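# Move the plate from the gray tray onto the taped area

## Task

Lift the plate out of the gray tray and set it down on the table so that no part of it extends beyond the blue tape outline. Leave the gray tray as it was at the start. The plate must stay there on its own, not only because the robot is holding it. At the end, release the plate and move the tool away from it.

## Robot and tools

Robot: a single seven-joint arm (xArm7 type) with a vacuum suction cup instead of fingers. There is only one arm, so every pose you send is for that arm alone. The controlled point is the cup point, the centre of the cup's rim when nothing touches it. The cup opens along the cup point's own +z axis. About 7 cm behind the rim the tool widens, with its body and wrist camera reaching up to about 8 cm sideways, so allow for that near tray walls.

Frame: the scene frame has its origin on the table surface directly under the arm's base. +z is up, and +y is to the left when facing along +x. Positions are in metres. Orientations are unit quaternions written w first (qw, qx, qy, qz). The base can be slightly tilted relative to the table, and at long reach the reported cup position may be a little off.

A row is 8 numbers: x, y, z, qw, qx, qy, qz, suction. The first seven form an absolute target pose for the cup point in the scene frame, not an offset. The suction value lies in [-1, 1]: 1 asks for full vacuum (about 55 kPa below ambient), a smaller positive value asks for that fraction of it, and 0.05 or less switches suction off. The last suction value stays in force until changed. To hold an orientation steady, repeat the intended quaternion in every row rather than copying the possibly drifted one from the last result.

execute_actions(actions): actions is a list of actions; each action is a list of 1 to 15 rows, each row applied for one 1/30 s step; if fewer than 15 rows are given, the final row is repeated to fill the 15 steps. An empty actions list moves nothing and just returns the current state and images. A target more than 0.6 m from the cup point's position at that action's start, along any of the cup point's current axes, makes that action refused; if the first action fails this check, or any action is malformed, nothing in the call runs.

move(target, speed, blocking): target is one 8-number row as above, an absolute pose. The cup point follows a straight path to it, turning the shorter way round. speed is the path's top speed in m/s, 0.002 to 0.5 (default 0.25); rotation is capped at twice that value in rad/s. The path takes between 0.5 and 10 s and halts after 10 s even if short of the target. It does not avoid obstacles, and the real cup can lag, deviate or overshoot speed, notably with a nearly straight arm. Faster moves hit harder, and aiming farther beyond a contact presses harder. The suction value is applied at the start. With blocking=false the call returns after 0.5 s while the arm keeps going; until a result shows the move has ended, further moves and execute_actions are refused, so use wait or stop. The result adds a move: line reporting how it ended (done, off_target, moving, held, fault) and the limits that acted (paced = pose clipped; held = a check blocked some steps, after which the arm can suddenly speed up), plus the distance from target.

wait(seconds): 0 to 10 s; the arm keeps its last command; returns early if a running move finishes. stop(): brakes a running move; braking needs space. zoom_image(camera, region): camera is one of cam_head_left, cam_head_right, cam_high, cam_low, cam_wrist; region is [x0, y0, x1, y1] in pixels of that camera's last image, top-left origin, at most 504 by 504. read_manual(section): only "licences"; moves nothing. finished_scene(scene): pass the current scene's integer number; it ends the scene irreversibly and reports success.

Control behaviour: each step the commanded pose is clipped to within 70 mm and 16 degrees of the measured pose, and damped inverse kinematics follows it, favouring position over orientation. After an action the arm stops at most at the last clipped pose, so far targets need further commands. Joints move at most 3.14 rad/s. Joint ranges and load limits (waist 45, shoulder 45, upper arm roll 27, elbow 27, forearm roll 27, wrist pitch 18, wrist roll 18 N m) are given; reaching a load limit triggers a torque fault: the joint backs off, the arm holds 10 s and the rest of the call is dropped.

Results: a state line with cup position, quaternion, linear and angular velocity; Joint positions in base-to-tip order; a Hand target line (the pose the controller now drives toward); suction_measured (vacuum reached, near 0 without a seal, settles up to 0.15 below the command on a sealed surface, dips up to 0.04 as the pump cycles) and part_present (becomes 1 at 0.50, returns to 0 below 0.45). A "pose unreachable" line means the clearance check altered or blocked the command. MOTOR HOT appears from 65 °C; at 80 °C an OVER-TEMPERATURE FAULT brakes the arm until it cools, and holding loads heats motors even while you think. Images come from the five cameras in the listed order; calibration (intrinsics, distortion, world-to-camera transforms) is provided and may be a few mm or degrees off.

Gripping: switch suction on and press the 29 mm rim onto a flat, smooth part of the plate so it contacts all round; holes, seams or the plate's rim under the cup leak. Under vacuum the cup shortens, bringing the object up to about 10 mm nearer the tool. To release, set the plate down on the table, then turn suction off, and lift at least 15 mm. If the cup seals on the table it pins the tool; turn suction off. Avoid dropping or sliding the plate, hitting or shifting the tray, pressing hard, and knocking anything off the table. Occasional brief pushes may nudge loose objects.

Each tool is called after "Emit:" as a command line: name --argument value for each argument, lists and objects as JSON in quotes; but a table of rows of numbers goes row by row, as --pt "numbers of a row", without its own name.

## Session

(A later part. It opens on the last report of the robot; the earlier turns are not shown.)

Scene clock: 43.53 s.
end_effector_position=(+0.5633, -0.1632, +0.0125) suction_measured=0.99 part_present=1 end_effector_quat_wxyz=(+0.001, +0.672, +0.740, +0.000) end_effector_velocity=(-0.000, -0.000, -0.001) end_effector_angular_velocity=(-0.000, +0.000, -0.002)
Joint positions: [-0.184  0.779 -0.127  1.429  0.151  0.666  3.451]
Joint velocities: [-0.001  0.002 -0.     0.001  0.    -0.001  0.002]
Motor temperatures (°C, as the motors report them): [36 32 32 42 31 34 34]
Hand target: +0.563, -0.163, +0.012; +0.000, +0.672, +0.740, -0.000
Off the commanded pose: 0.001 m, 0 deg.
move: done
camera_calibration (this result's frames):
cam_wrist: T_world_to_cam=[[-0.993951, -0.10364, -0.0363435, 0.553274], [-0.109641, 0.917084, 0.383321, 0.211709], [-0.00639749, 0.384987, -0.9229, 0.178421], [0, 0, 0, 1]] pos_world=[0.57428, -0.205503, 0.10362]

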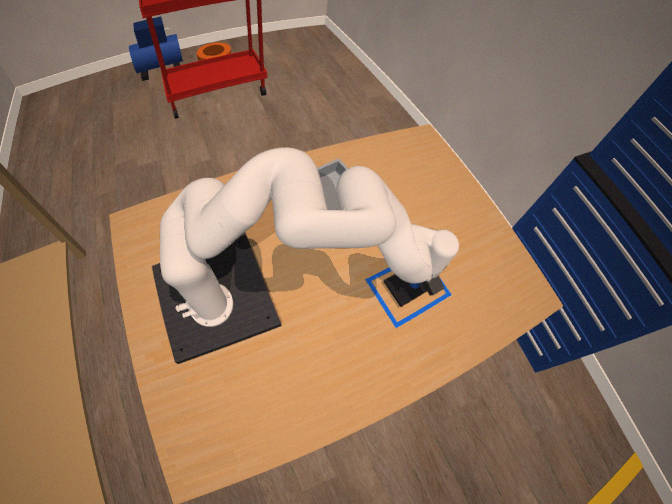

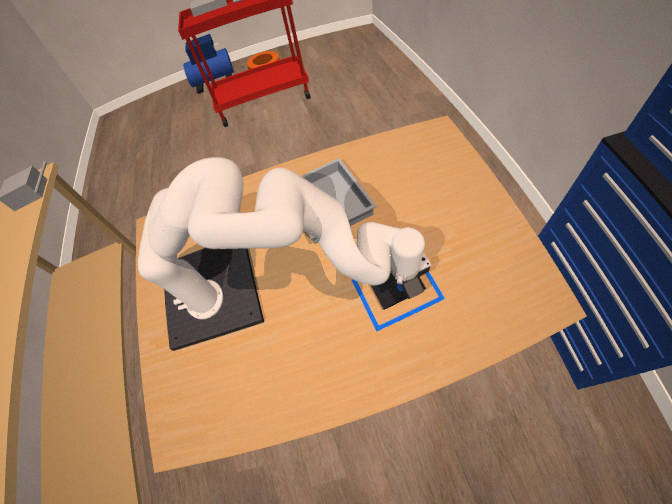

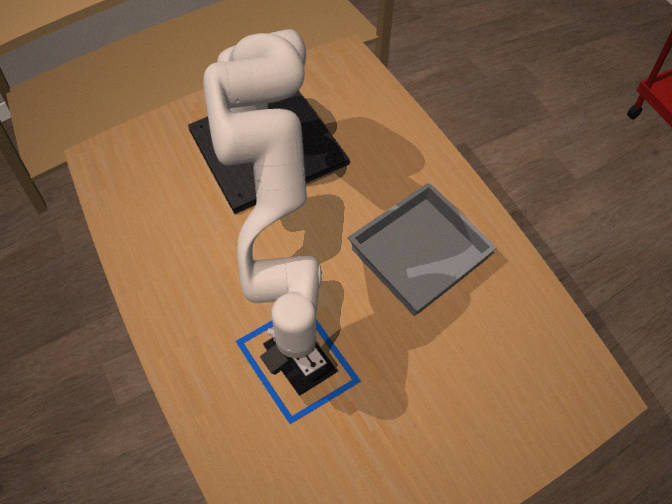

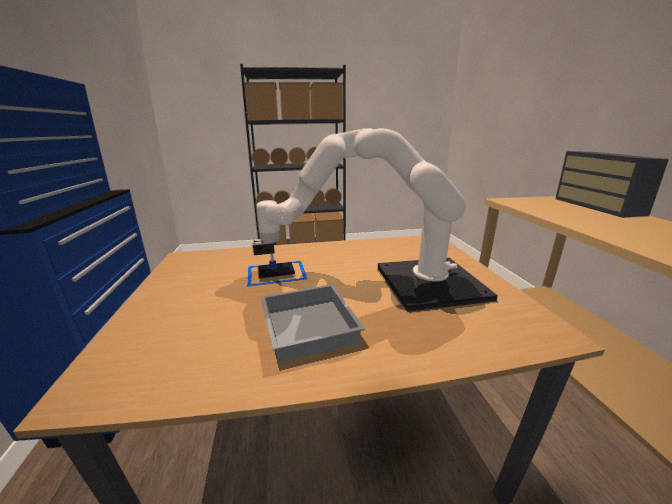

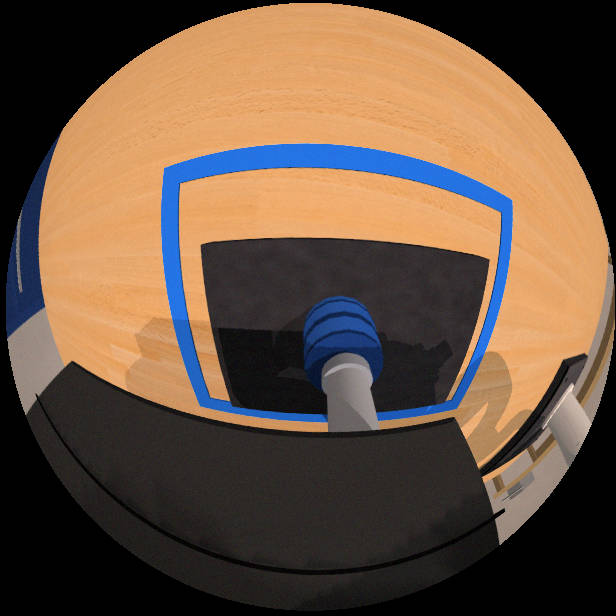

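Emit:
move --target '[0.567,-0.178,0.010,0,0.672,0.740,0,1]' --speed 0.03

Emit:
move --target '[0.567,-0.178,0.002,0,0.672,0.740,0,1]' --speed 0.01

Scene clock: 47.27 s.
end_effector_position=(+0.5670, -0.1778, +0.0100) suction_measured=0.99 part_present=1 end_effector_quat_wxyz=(-0.000, +0.672, +0.740, +0.000) end_effector_velocity=(+0.001, +0.002, -0.000) end_effector_angular_velocity=(+0.002, -0.000, +0.005)
Joint positions: [-0.208  0.806 -0.127  1.471  0.153  0.682  3.429]
Joint velocities: [ 0.001  0.001  0.002  0.002 -0.     0.001 -0.001]
Motor temperatures (°C, as the motors report them): [36 32 32 42 31 34 34]
Hand target: +0.567, -0.178, +0.010; +0.000, +0.672, +0.740, -0.000
Off the commanded pose: 0.000 m, 0 deg.
move: done
camera_calibration (this result's frames):
cam_wrist: T_world_to_cam=[[-0.993952, -0.103875, -0.0356236, 0.555294], [-0.109575, 0.916769, 0.384095, 0.226364], [-0.00723922, 0.385675, -0.922606, 0.182327], [0, 0, 0, 1]] pos_world=[0.57806, -0.220161, 0.101052]

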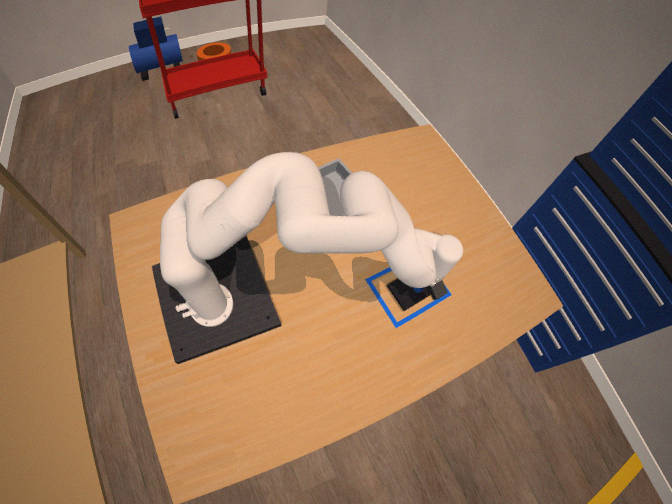

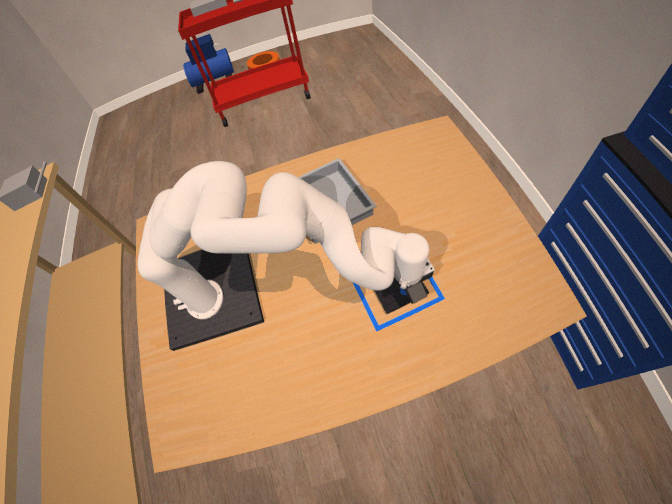

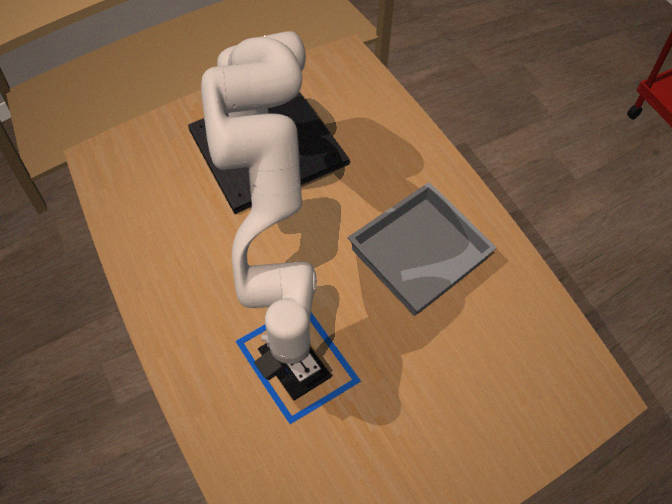

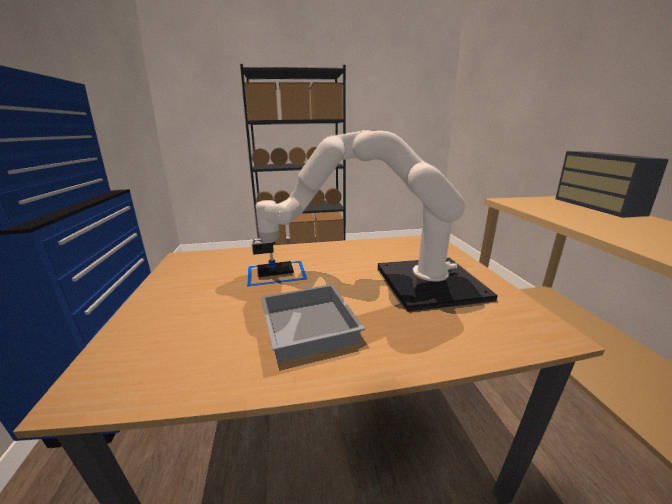

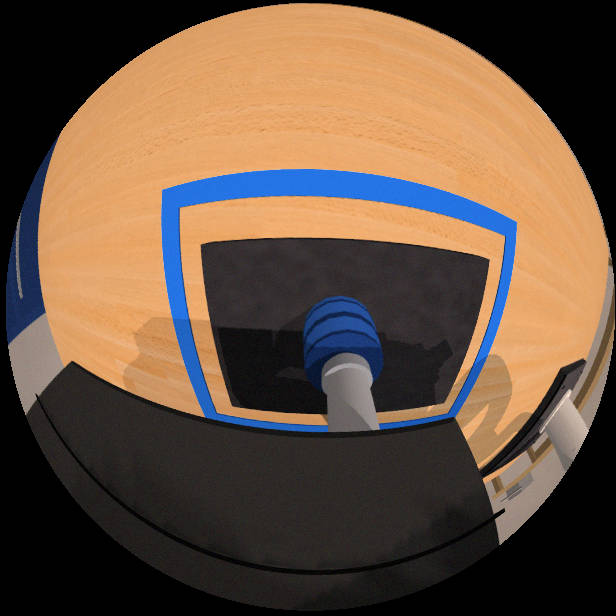

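Scene clock: 48.30 s.
end_effector_position=(+0.5672, -0.1781, +0.0024) suction_measured=0.99 part_present=1 end_effector_quat_wxyz=(+0.000, +0.672, +0.740, +0.000) end_effector_velocity=(+0.000, -0.000, +0.000) end_effector_angular_velocity=(-0.000, -0.001, +0.001)
Joint positions: [-0.21   0.824 -0.125  1.476  0.155  0.669  3.428]
Joint velocities: [-0.    -0.    -0.     0.     0.    -0.001 -0.001]
Motor temperatures (°C, as the motors report them): [36 32 32 42 31 34 34]
Hand target: +0.567, -0.178, +0.002; +0.000, +0.672, +0.740, -0.000
Off the commanded pose: 0.000 m, 0 deg.
move: done
camera_calibration (this result's frames):
cam_wrist: T_world_to_cam=[[-0.993959, -0.103613, -0.036196, 0.555271], [-0.109557, 0.916916, 0.383747, 0.229612], [-0.00657256, 0.385395, -0.922728, 0.174952], [0, 0, 0, 1]] pos_world=[0.578222, -0.220427, 0.0934188]

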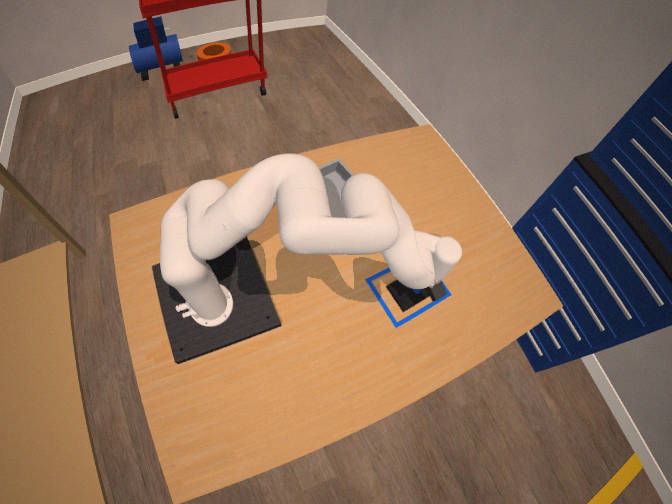

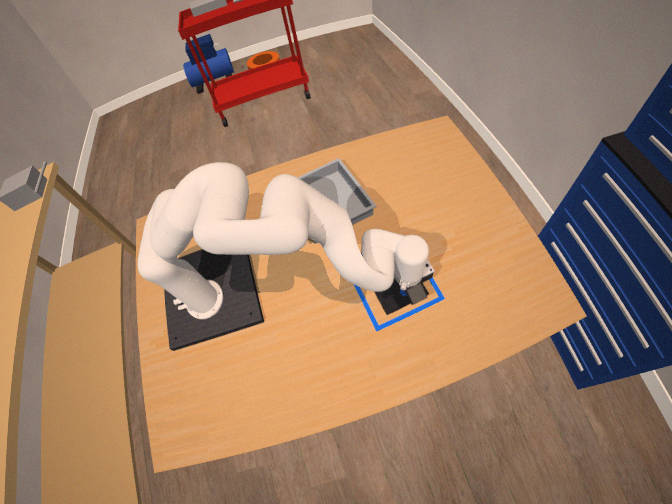

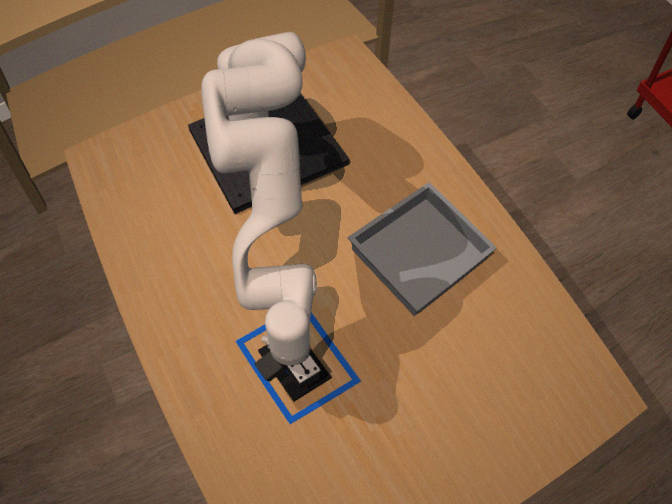

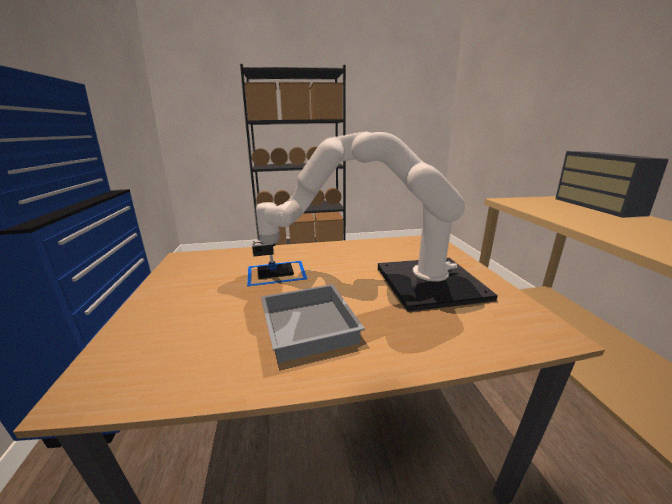

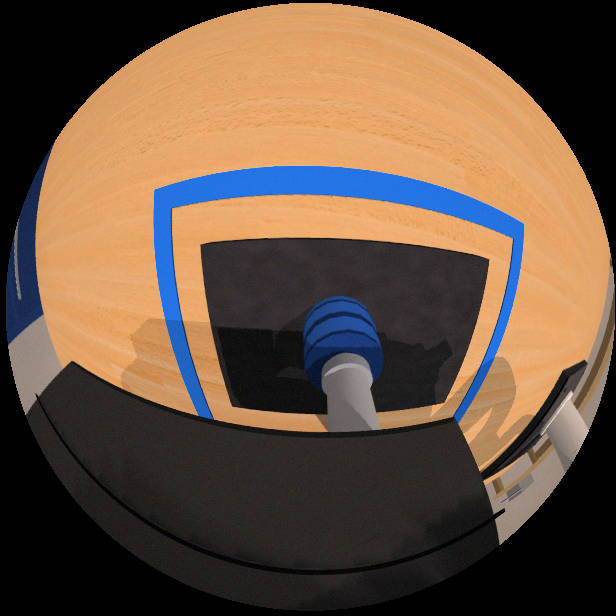

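Emit:
move --target '[0.567,-0.178,-0.002,0,0.672,0.740,0,1]' --speed 0.008

Scene clock: 53.37 s.
end_effector_position=(+0.5689, -0.1786, +0.0007) suction_measured=0.99 part_present=1 end_effector_quat_wxyz=(+0.003, +0.672, +0.740, +0.001) end_effector_velocity=(-0.001, +0.000, -0.001) end_effector_angular_velocity=(+0.001, +0.002, -0.001)
Joint positions: [-0.211  0.83  -0.124  1.48   0.156  0.663  3.427]
Joint velocities: [-0.     0.001  0.    -0.001  0.001 -0.     0.001]
Motor temperatures (°C, as the motors report them): [36 32 32 42 31 34 34]
Hand target: +0.567, -0.178, -0.002; +0.000, +0.672, +0.740, -0.000
Off the commanded pose: 0.003 m, 0 deg.
move: done
camera_calibration (this result's frames):
cam_wrist: T_world_to_cam=[[-0.99378, -0.103651, -0.0407052, 0.556665], [-0.111335, 0.917446, 0.381965, 0.23203], [-0.00224645, 0.384122, -0.92328, 0.170963], [0, 0, 0, 1]] pos_world=[0.57942, -0.220847, 0.0918787]

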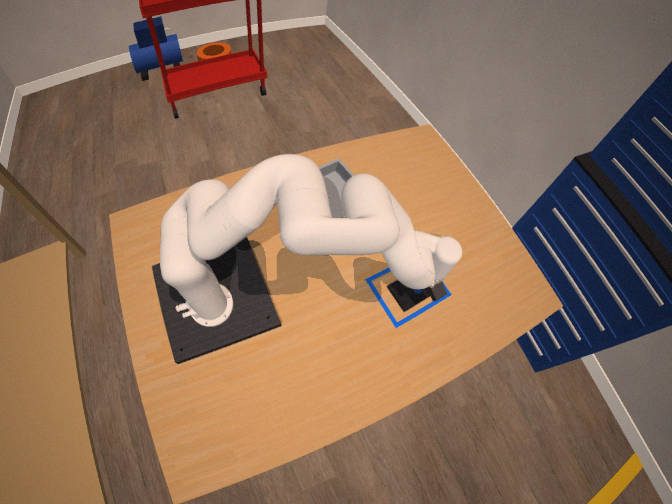

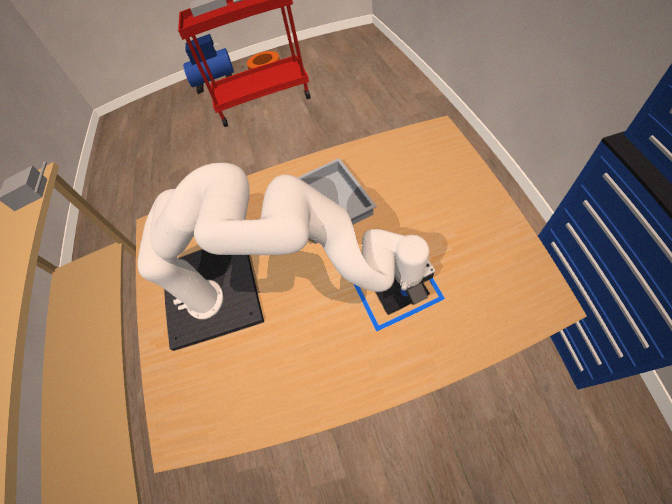

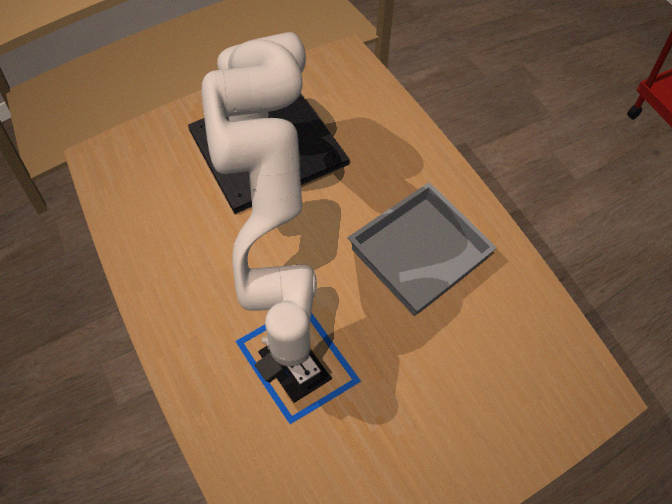

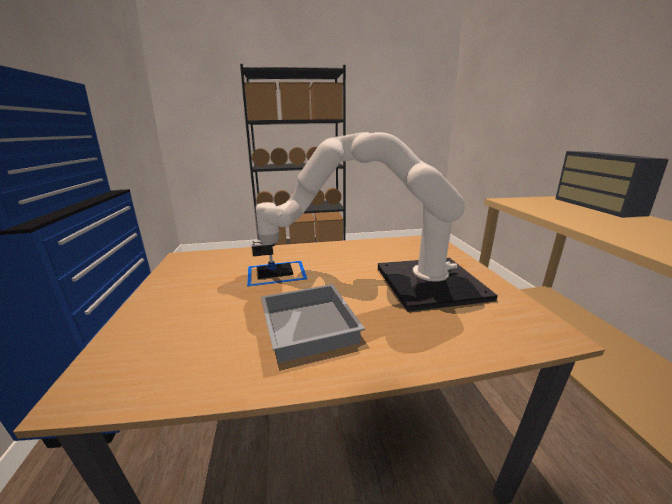

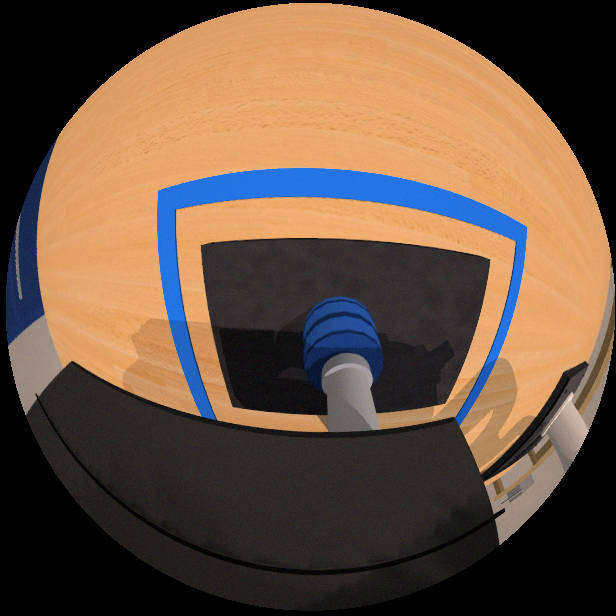

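Emit:
execute_actions --actions '[[[0.568,-0.178,0.002,0,0.672,0.740,0,-1]],[[0.568,-0.178,0.004,0,0.672,0.740,0,-1]]]'

Emit:
move --target '[0.568,-0.178,0.04,0,0.672,0.740,0,-1]' --speed 0.06

Emit:
move --target '[0.42,-0.03,0.25,0,0.5,0.866,0,-1]' --speed 0.3

Scene clock: 59.17 s.
end_effector_position=(+0.5664, -0.1773, +0.0021) suction_measured=0.00 part_present=0 end_effector_quat_wxyz=(-0.002, +0.672, +0.740, -0.001) end_effector_velocity=(+0.001, -0.001, +0.001) end_effector_angular_velocity=(-0.001, -0.002, -0.001)
Joint positions: [-0.21   0.824 -0.124  1.477  0.154  0.676  3.429]
Joint velocities: [-0.001 -0.001 -0.     0.001 -0.    -0.     0.   ]
Motor temperatures (°C, as the motors report them): [36 32 32 41 31 34 34]
Hand target: +0.568, -0.178, +0.004; -0.000, +0.672, +0.740, +0.000
Off the commanded pose: 0.003 m, 0 deg.
camera_calibration (this result's frames):
cam_wrist: T_world_to_cam=[[-0.994121, -0.103725, -0.0310548, 0.554587], [-0.107651, 0.916142, 0.386128, 0.227638], [-0.0116006, 0.387202, -0.921922, 0.177598], [0, 0, 0, 1]] pos_world=[0.577892, -0.21979, 0.0930567]

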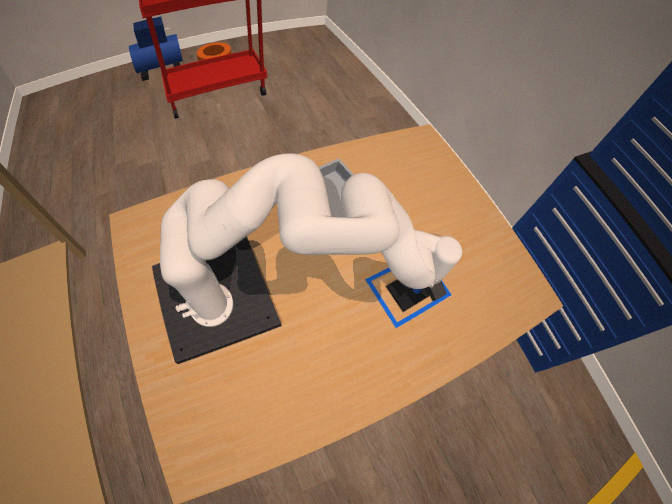

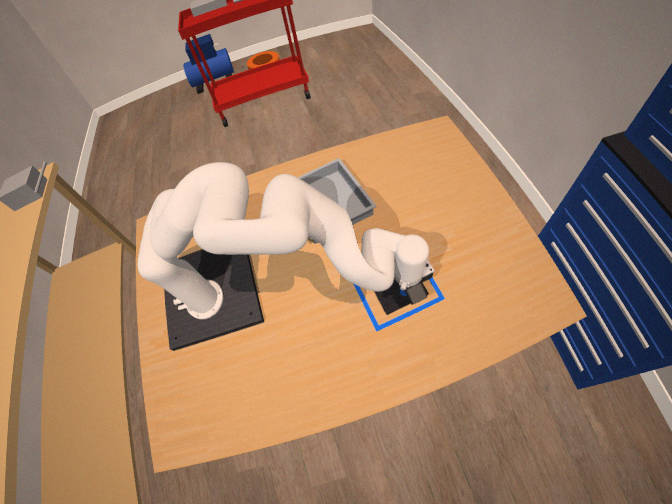

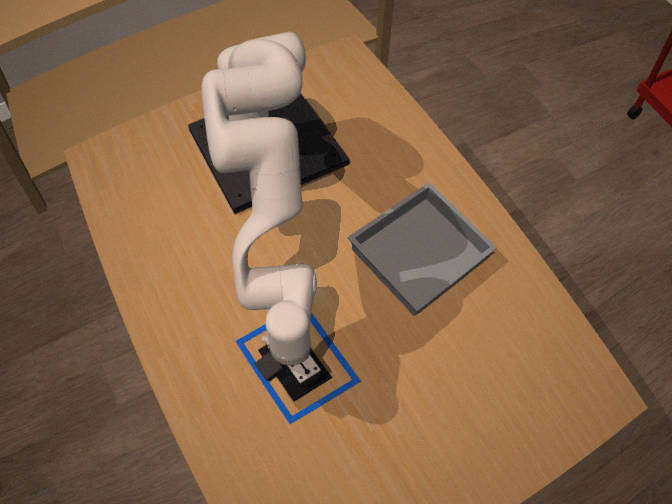

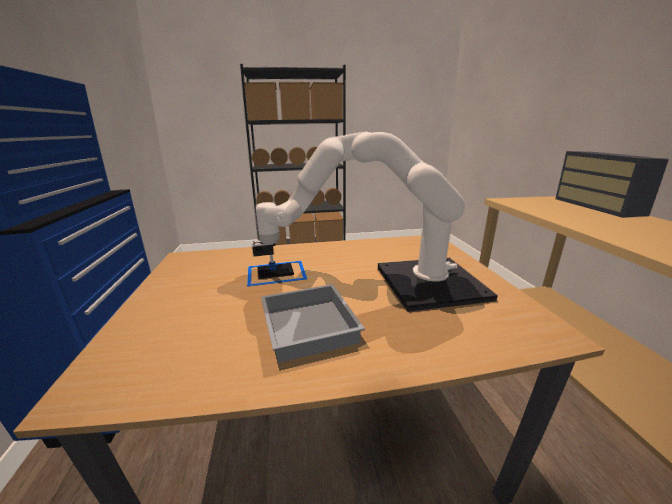

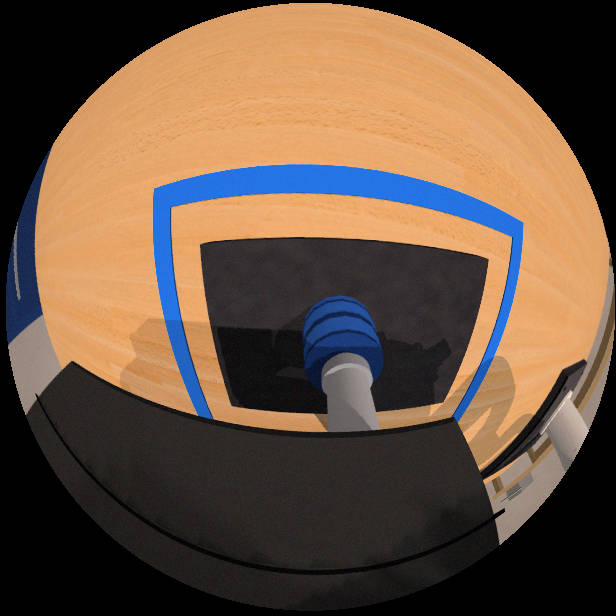

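Scene clock: 60.10 s.
end_effector_position=(+0.5678, -0.1779, +0.0395) suction_measured=0.00 part_present=0 end_effector_quat_wxyz=(-0.000, +0.672, +0.740, -0.000) end_effector_velocity=(-0.002, +0.001, -0.001) end_effector_angular_velocity=(+0.002, +0.005, +0.000)
Joint positions: [-0.203  0.747 -0.135  1.465  0.143  0.737  3.435]
Joint velocities: [ 0.001  0.001  0.    -0.002 -0.     0.002  0.001]
Motor temperatures (°C, as the motors report them): [36 32 32 41 31 34 34]
Hand target: +0.568, -0.178, +0.040; -0.000, +0.672, +0.740, +0.000
Off the commanded pose: 0.001 m, 0 deg.
move: done
camera_calibration (this result's frames):
cam_wrist: T_world_to_cam=[[-0.994011, -0.103545, -0.0349237, 0.557149], [-0.108997, 0.916638, 0.384571, 0.214804], [-0.0078082, 0.386075, -0.922435, 0.209962], [0, 0, 0, 1]] pos_world=[0.578865, -0.220269, 0.130526]

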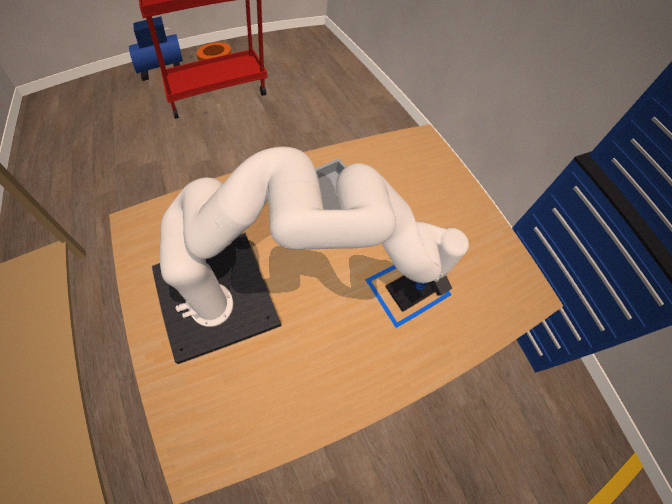

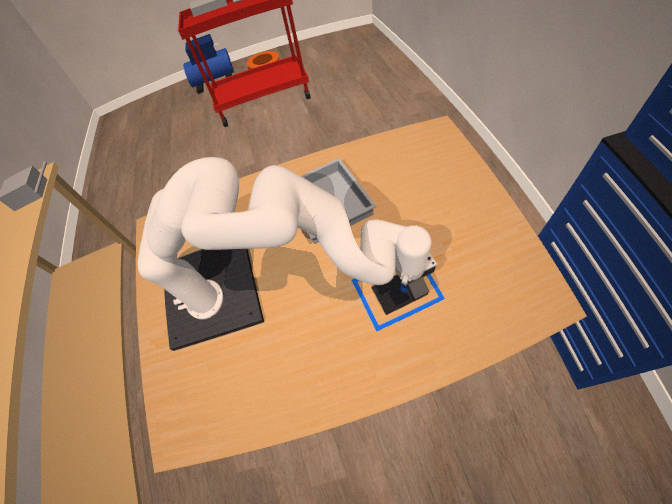

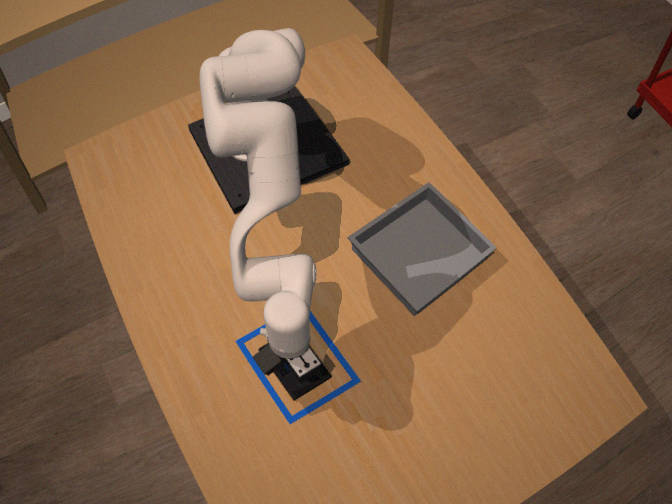

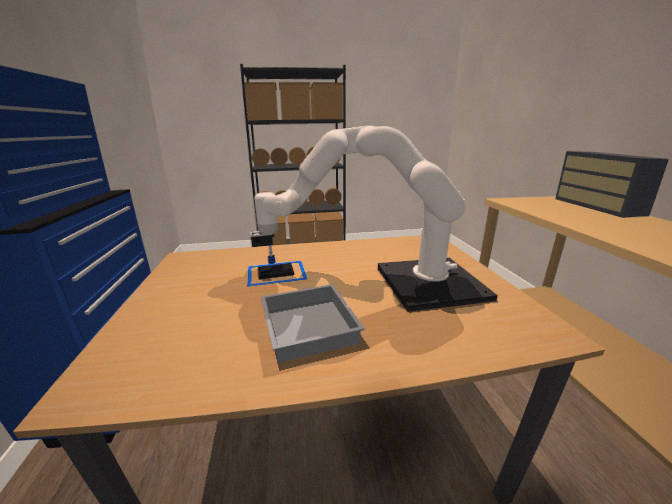

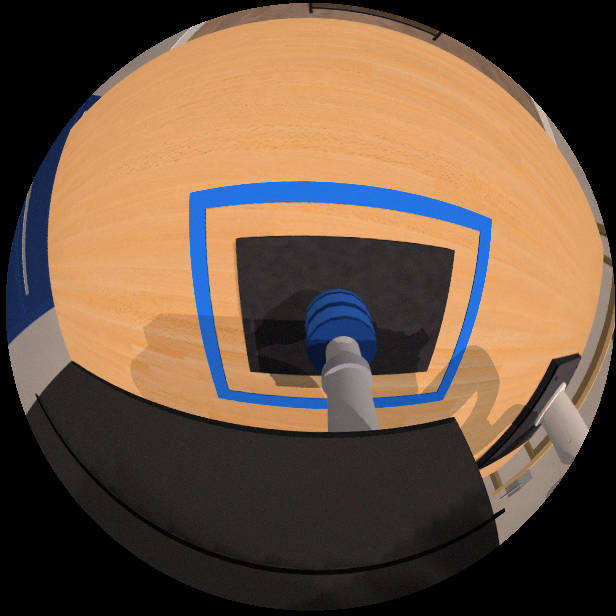

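Scene clock: 61.63 s.
end_effector_position=(+0.4203, -0.0295, +0.2490) suction_measured=0.00 part_present=0 end_effector_quat_wxyz=(-0.001, +0.500, +0.866, +0.001) end_effector_velocity=(+0.001, +0.002, +0.004) end_effector_angular_velocity=(-0.001, -0.007, +0.005)
Joint positions: [-0.043 -0.125 -0.047  0.902  0.003  1.035  3.327]
Joint velocities: [ 0.002 -0.007  0.002  0.002 -0.     0.002 -0.   ]
Motor temperatures (°C, as the motors report them): [36 32 32 41 31 34 34]
Hand target: +0.420, -0.029, +0.250; -0.001, +0.500, +0.866, +0.001
Off the commanded pose: 0.001 m, 0 deg.
move: done
camera_calibration (this result's frames):
cam_wrist: T_world_to_cam=[[-0.862026, -0.505606, -0.0356808, 0.366117], [-0.478405, 0.788352, 0.38682, 0.133092], [-0.167449, 0.350519, -0.921465, 0.41057], [0, 0, 0, 1]] pos_world=[0.448024, -0.063725, 0.339907]

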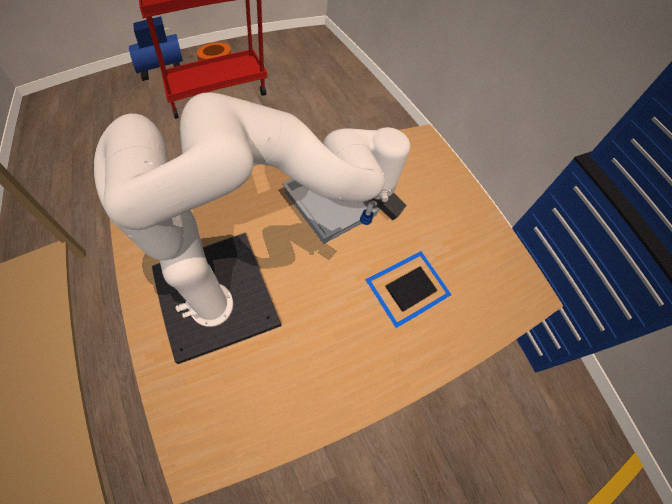

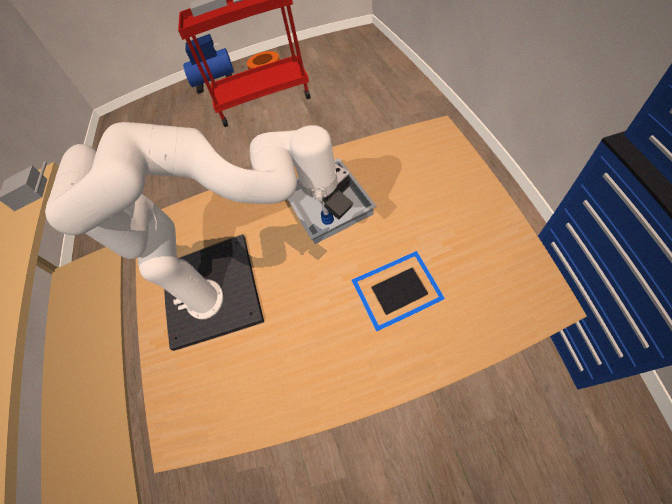

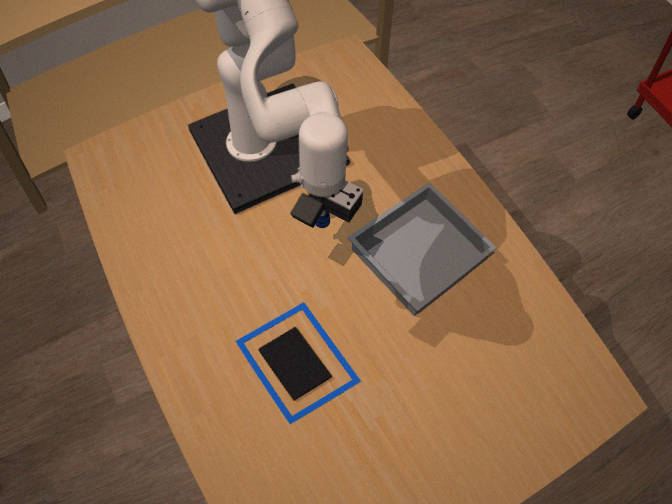

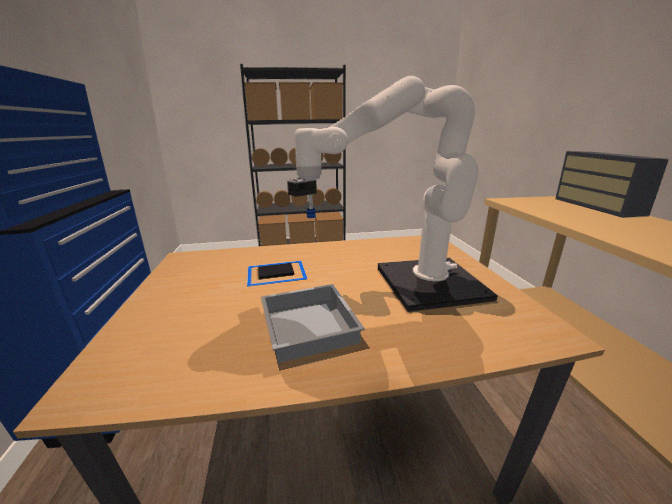

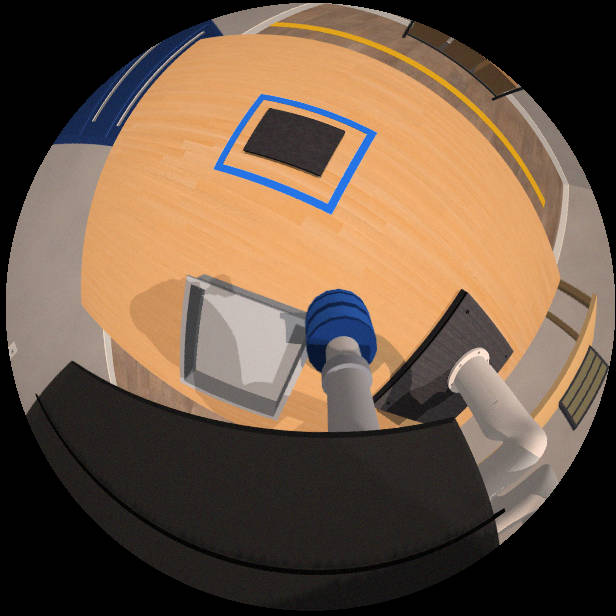

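Emit:
finished_scene --scene 2

The scene is finished: the task was done.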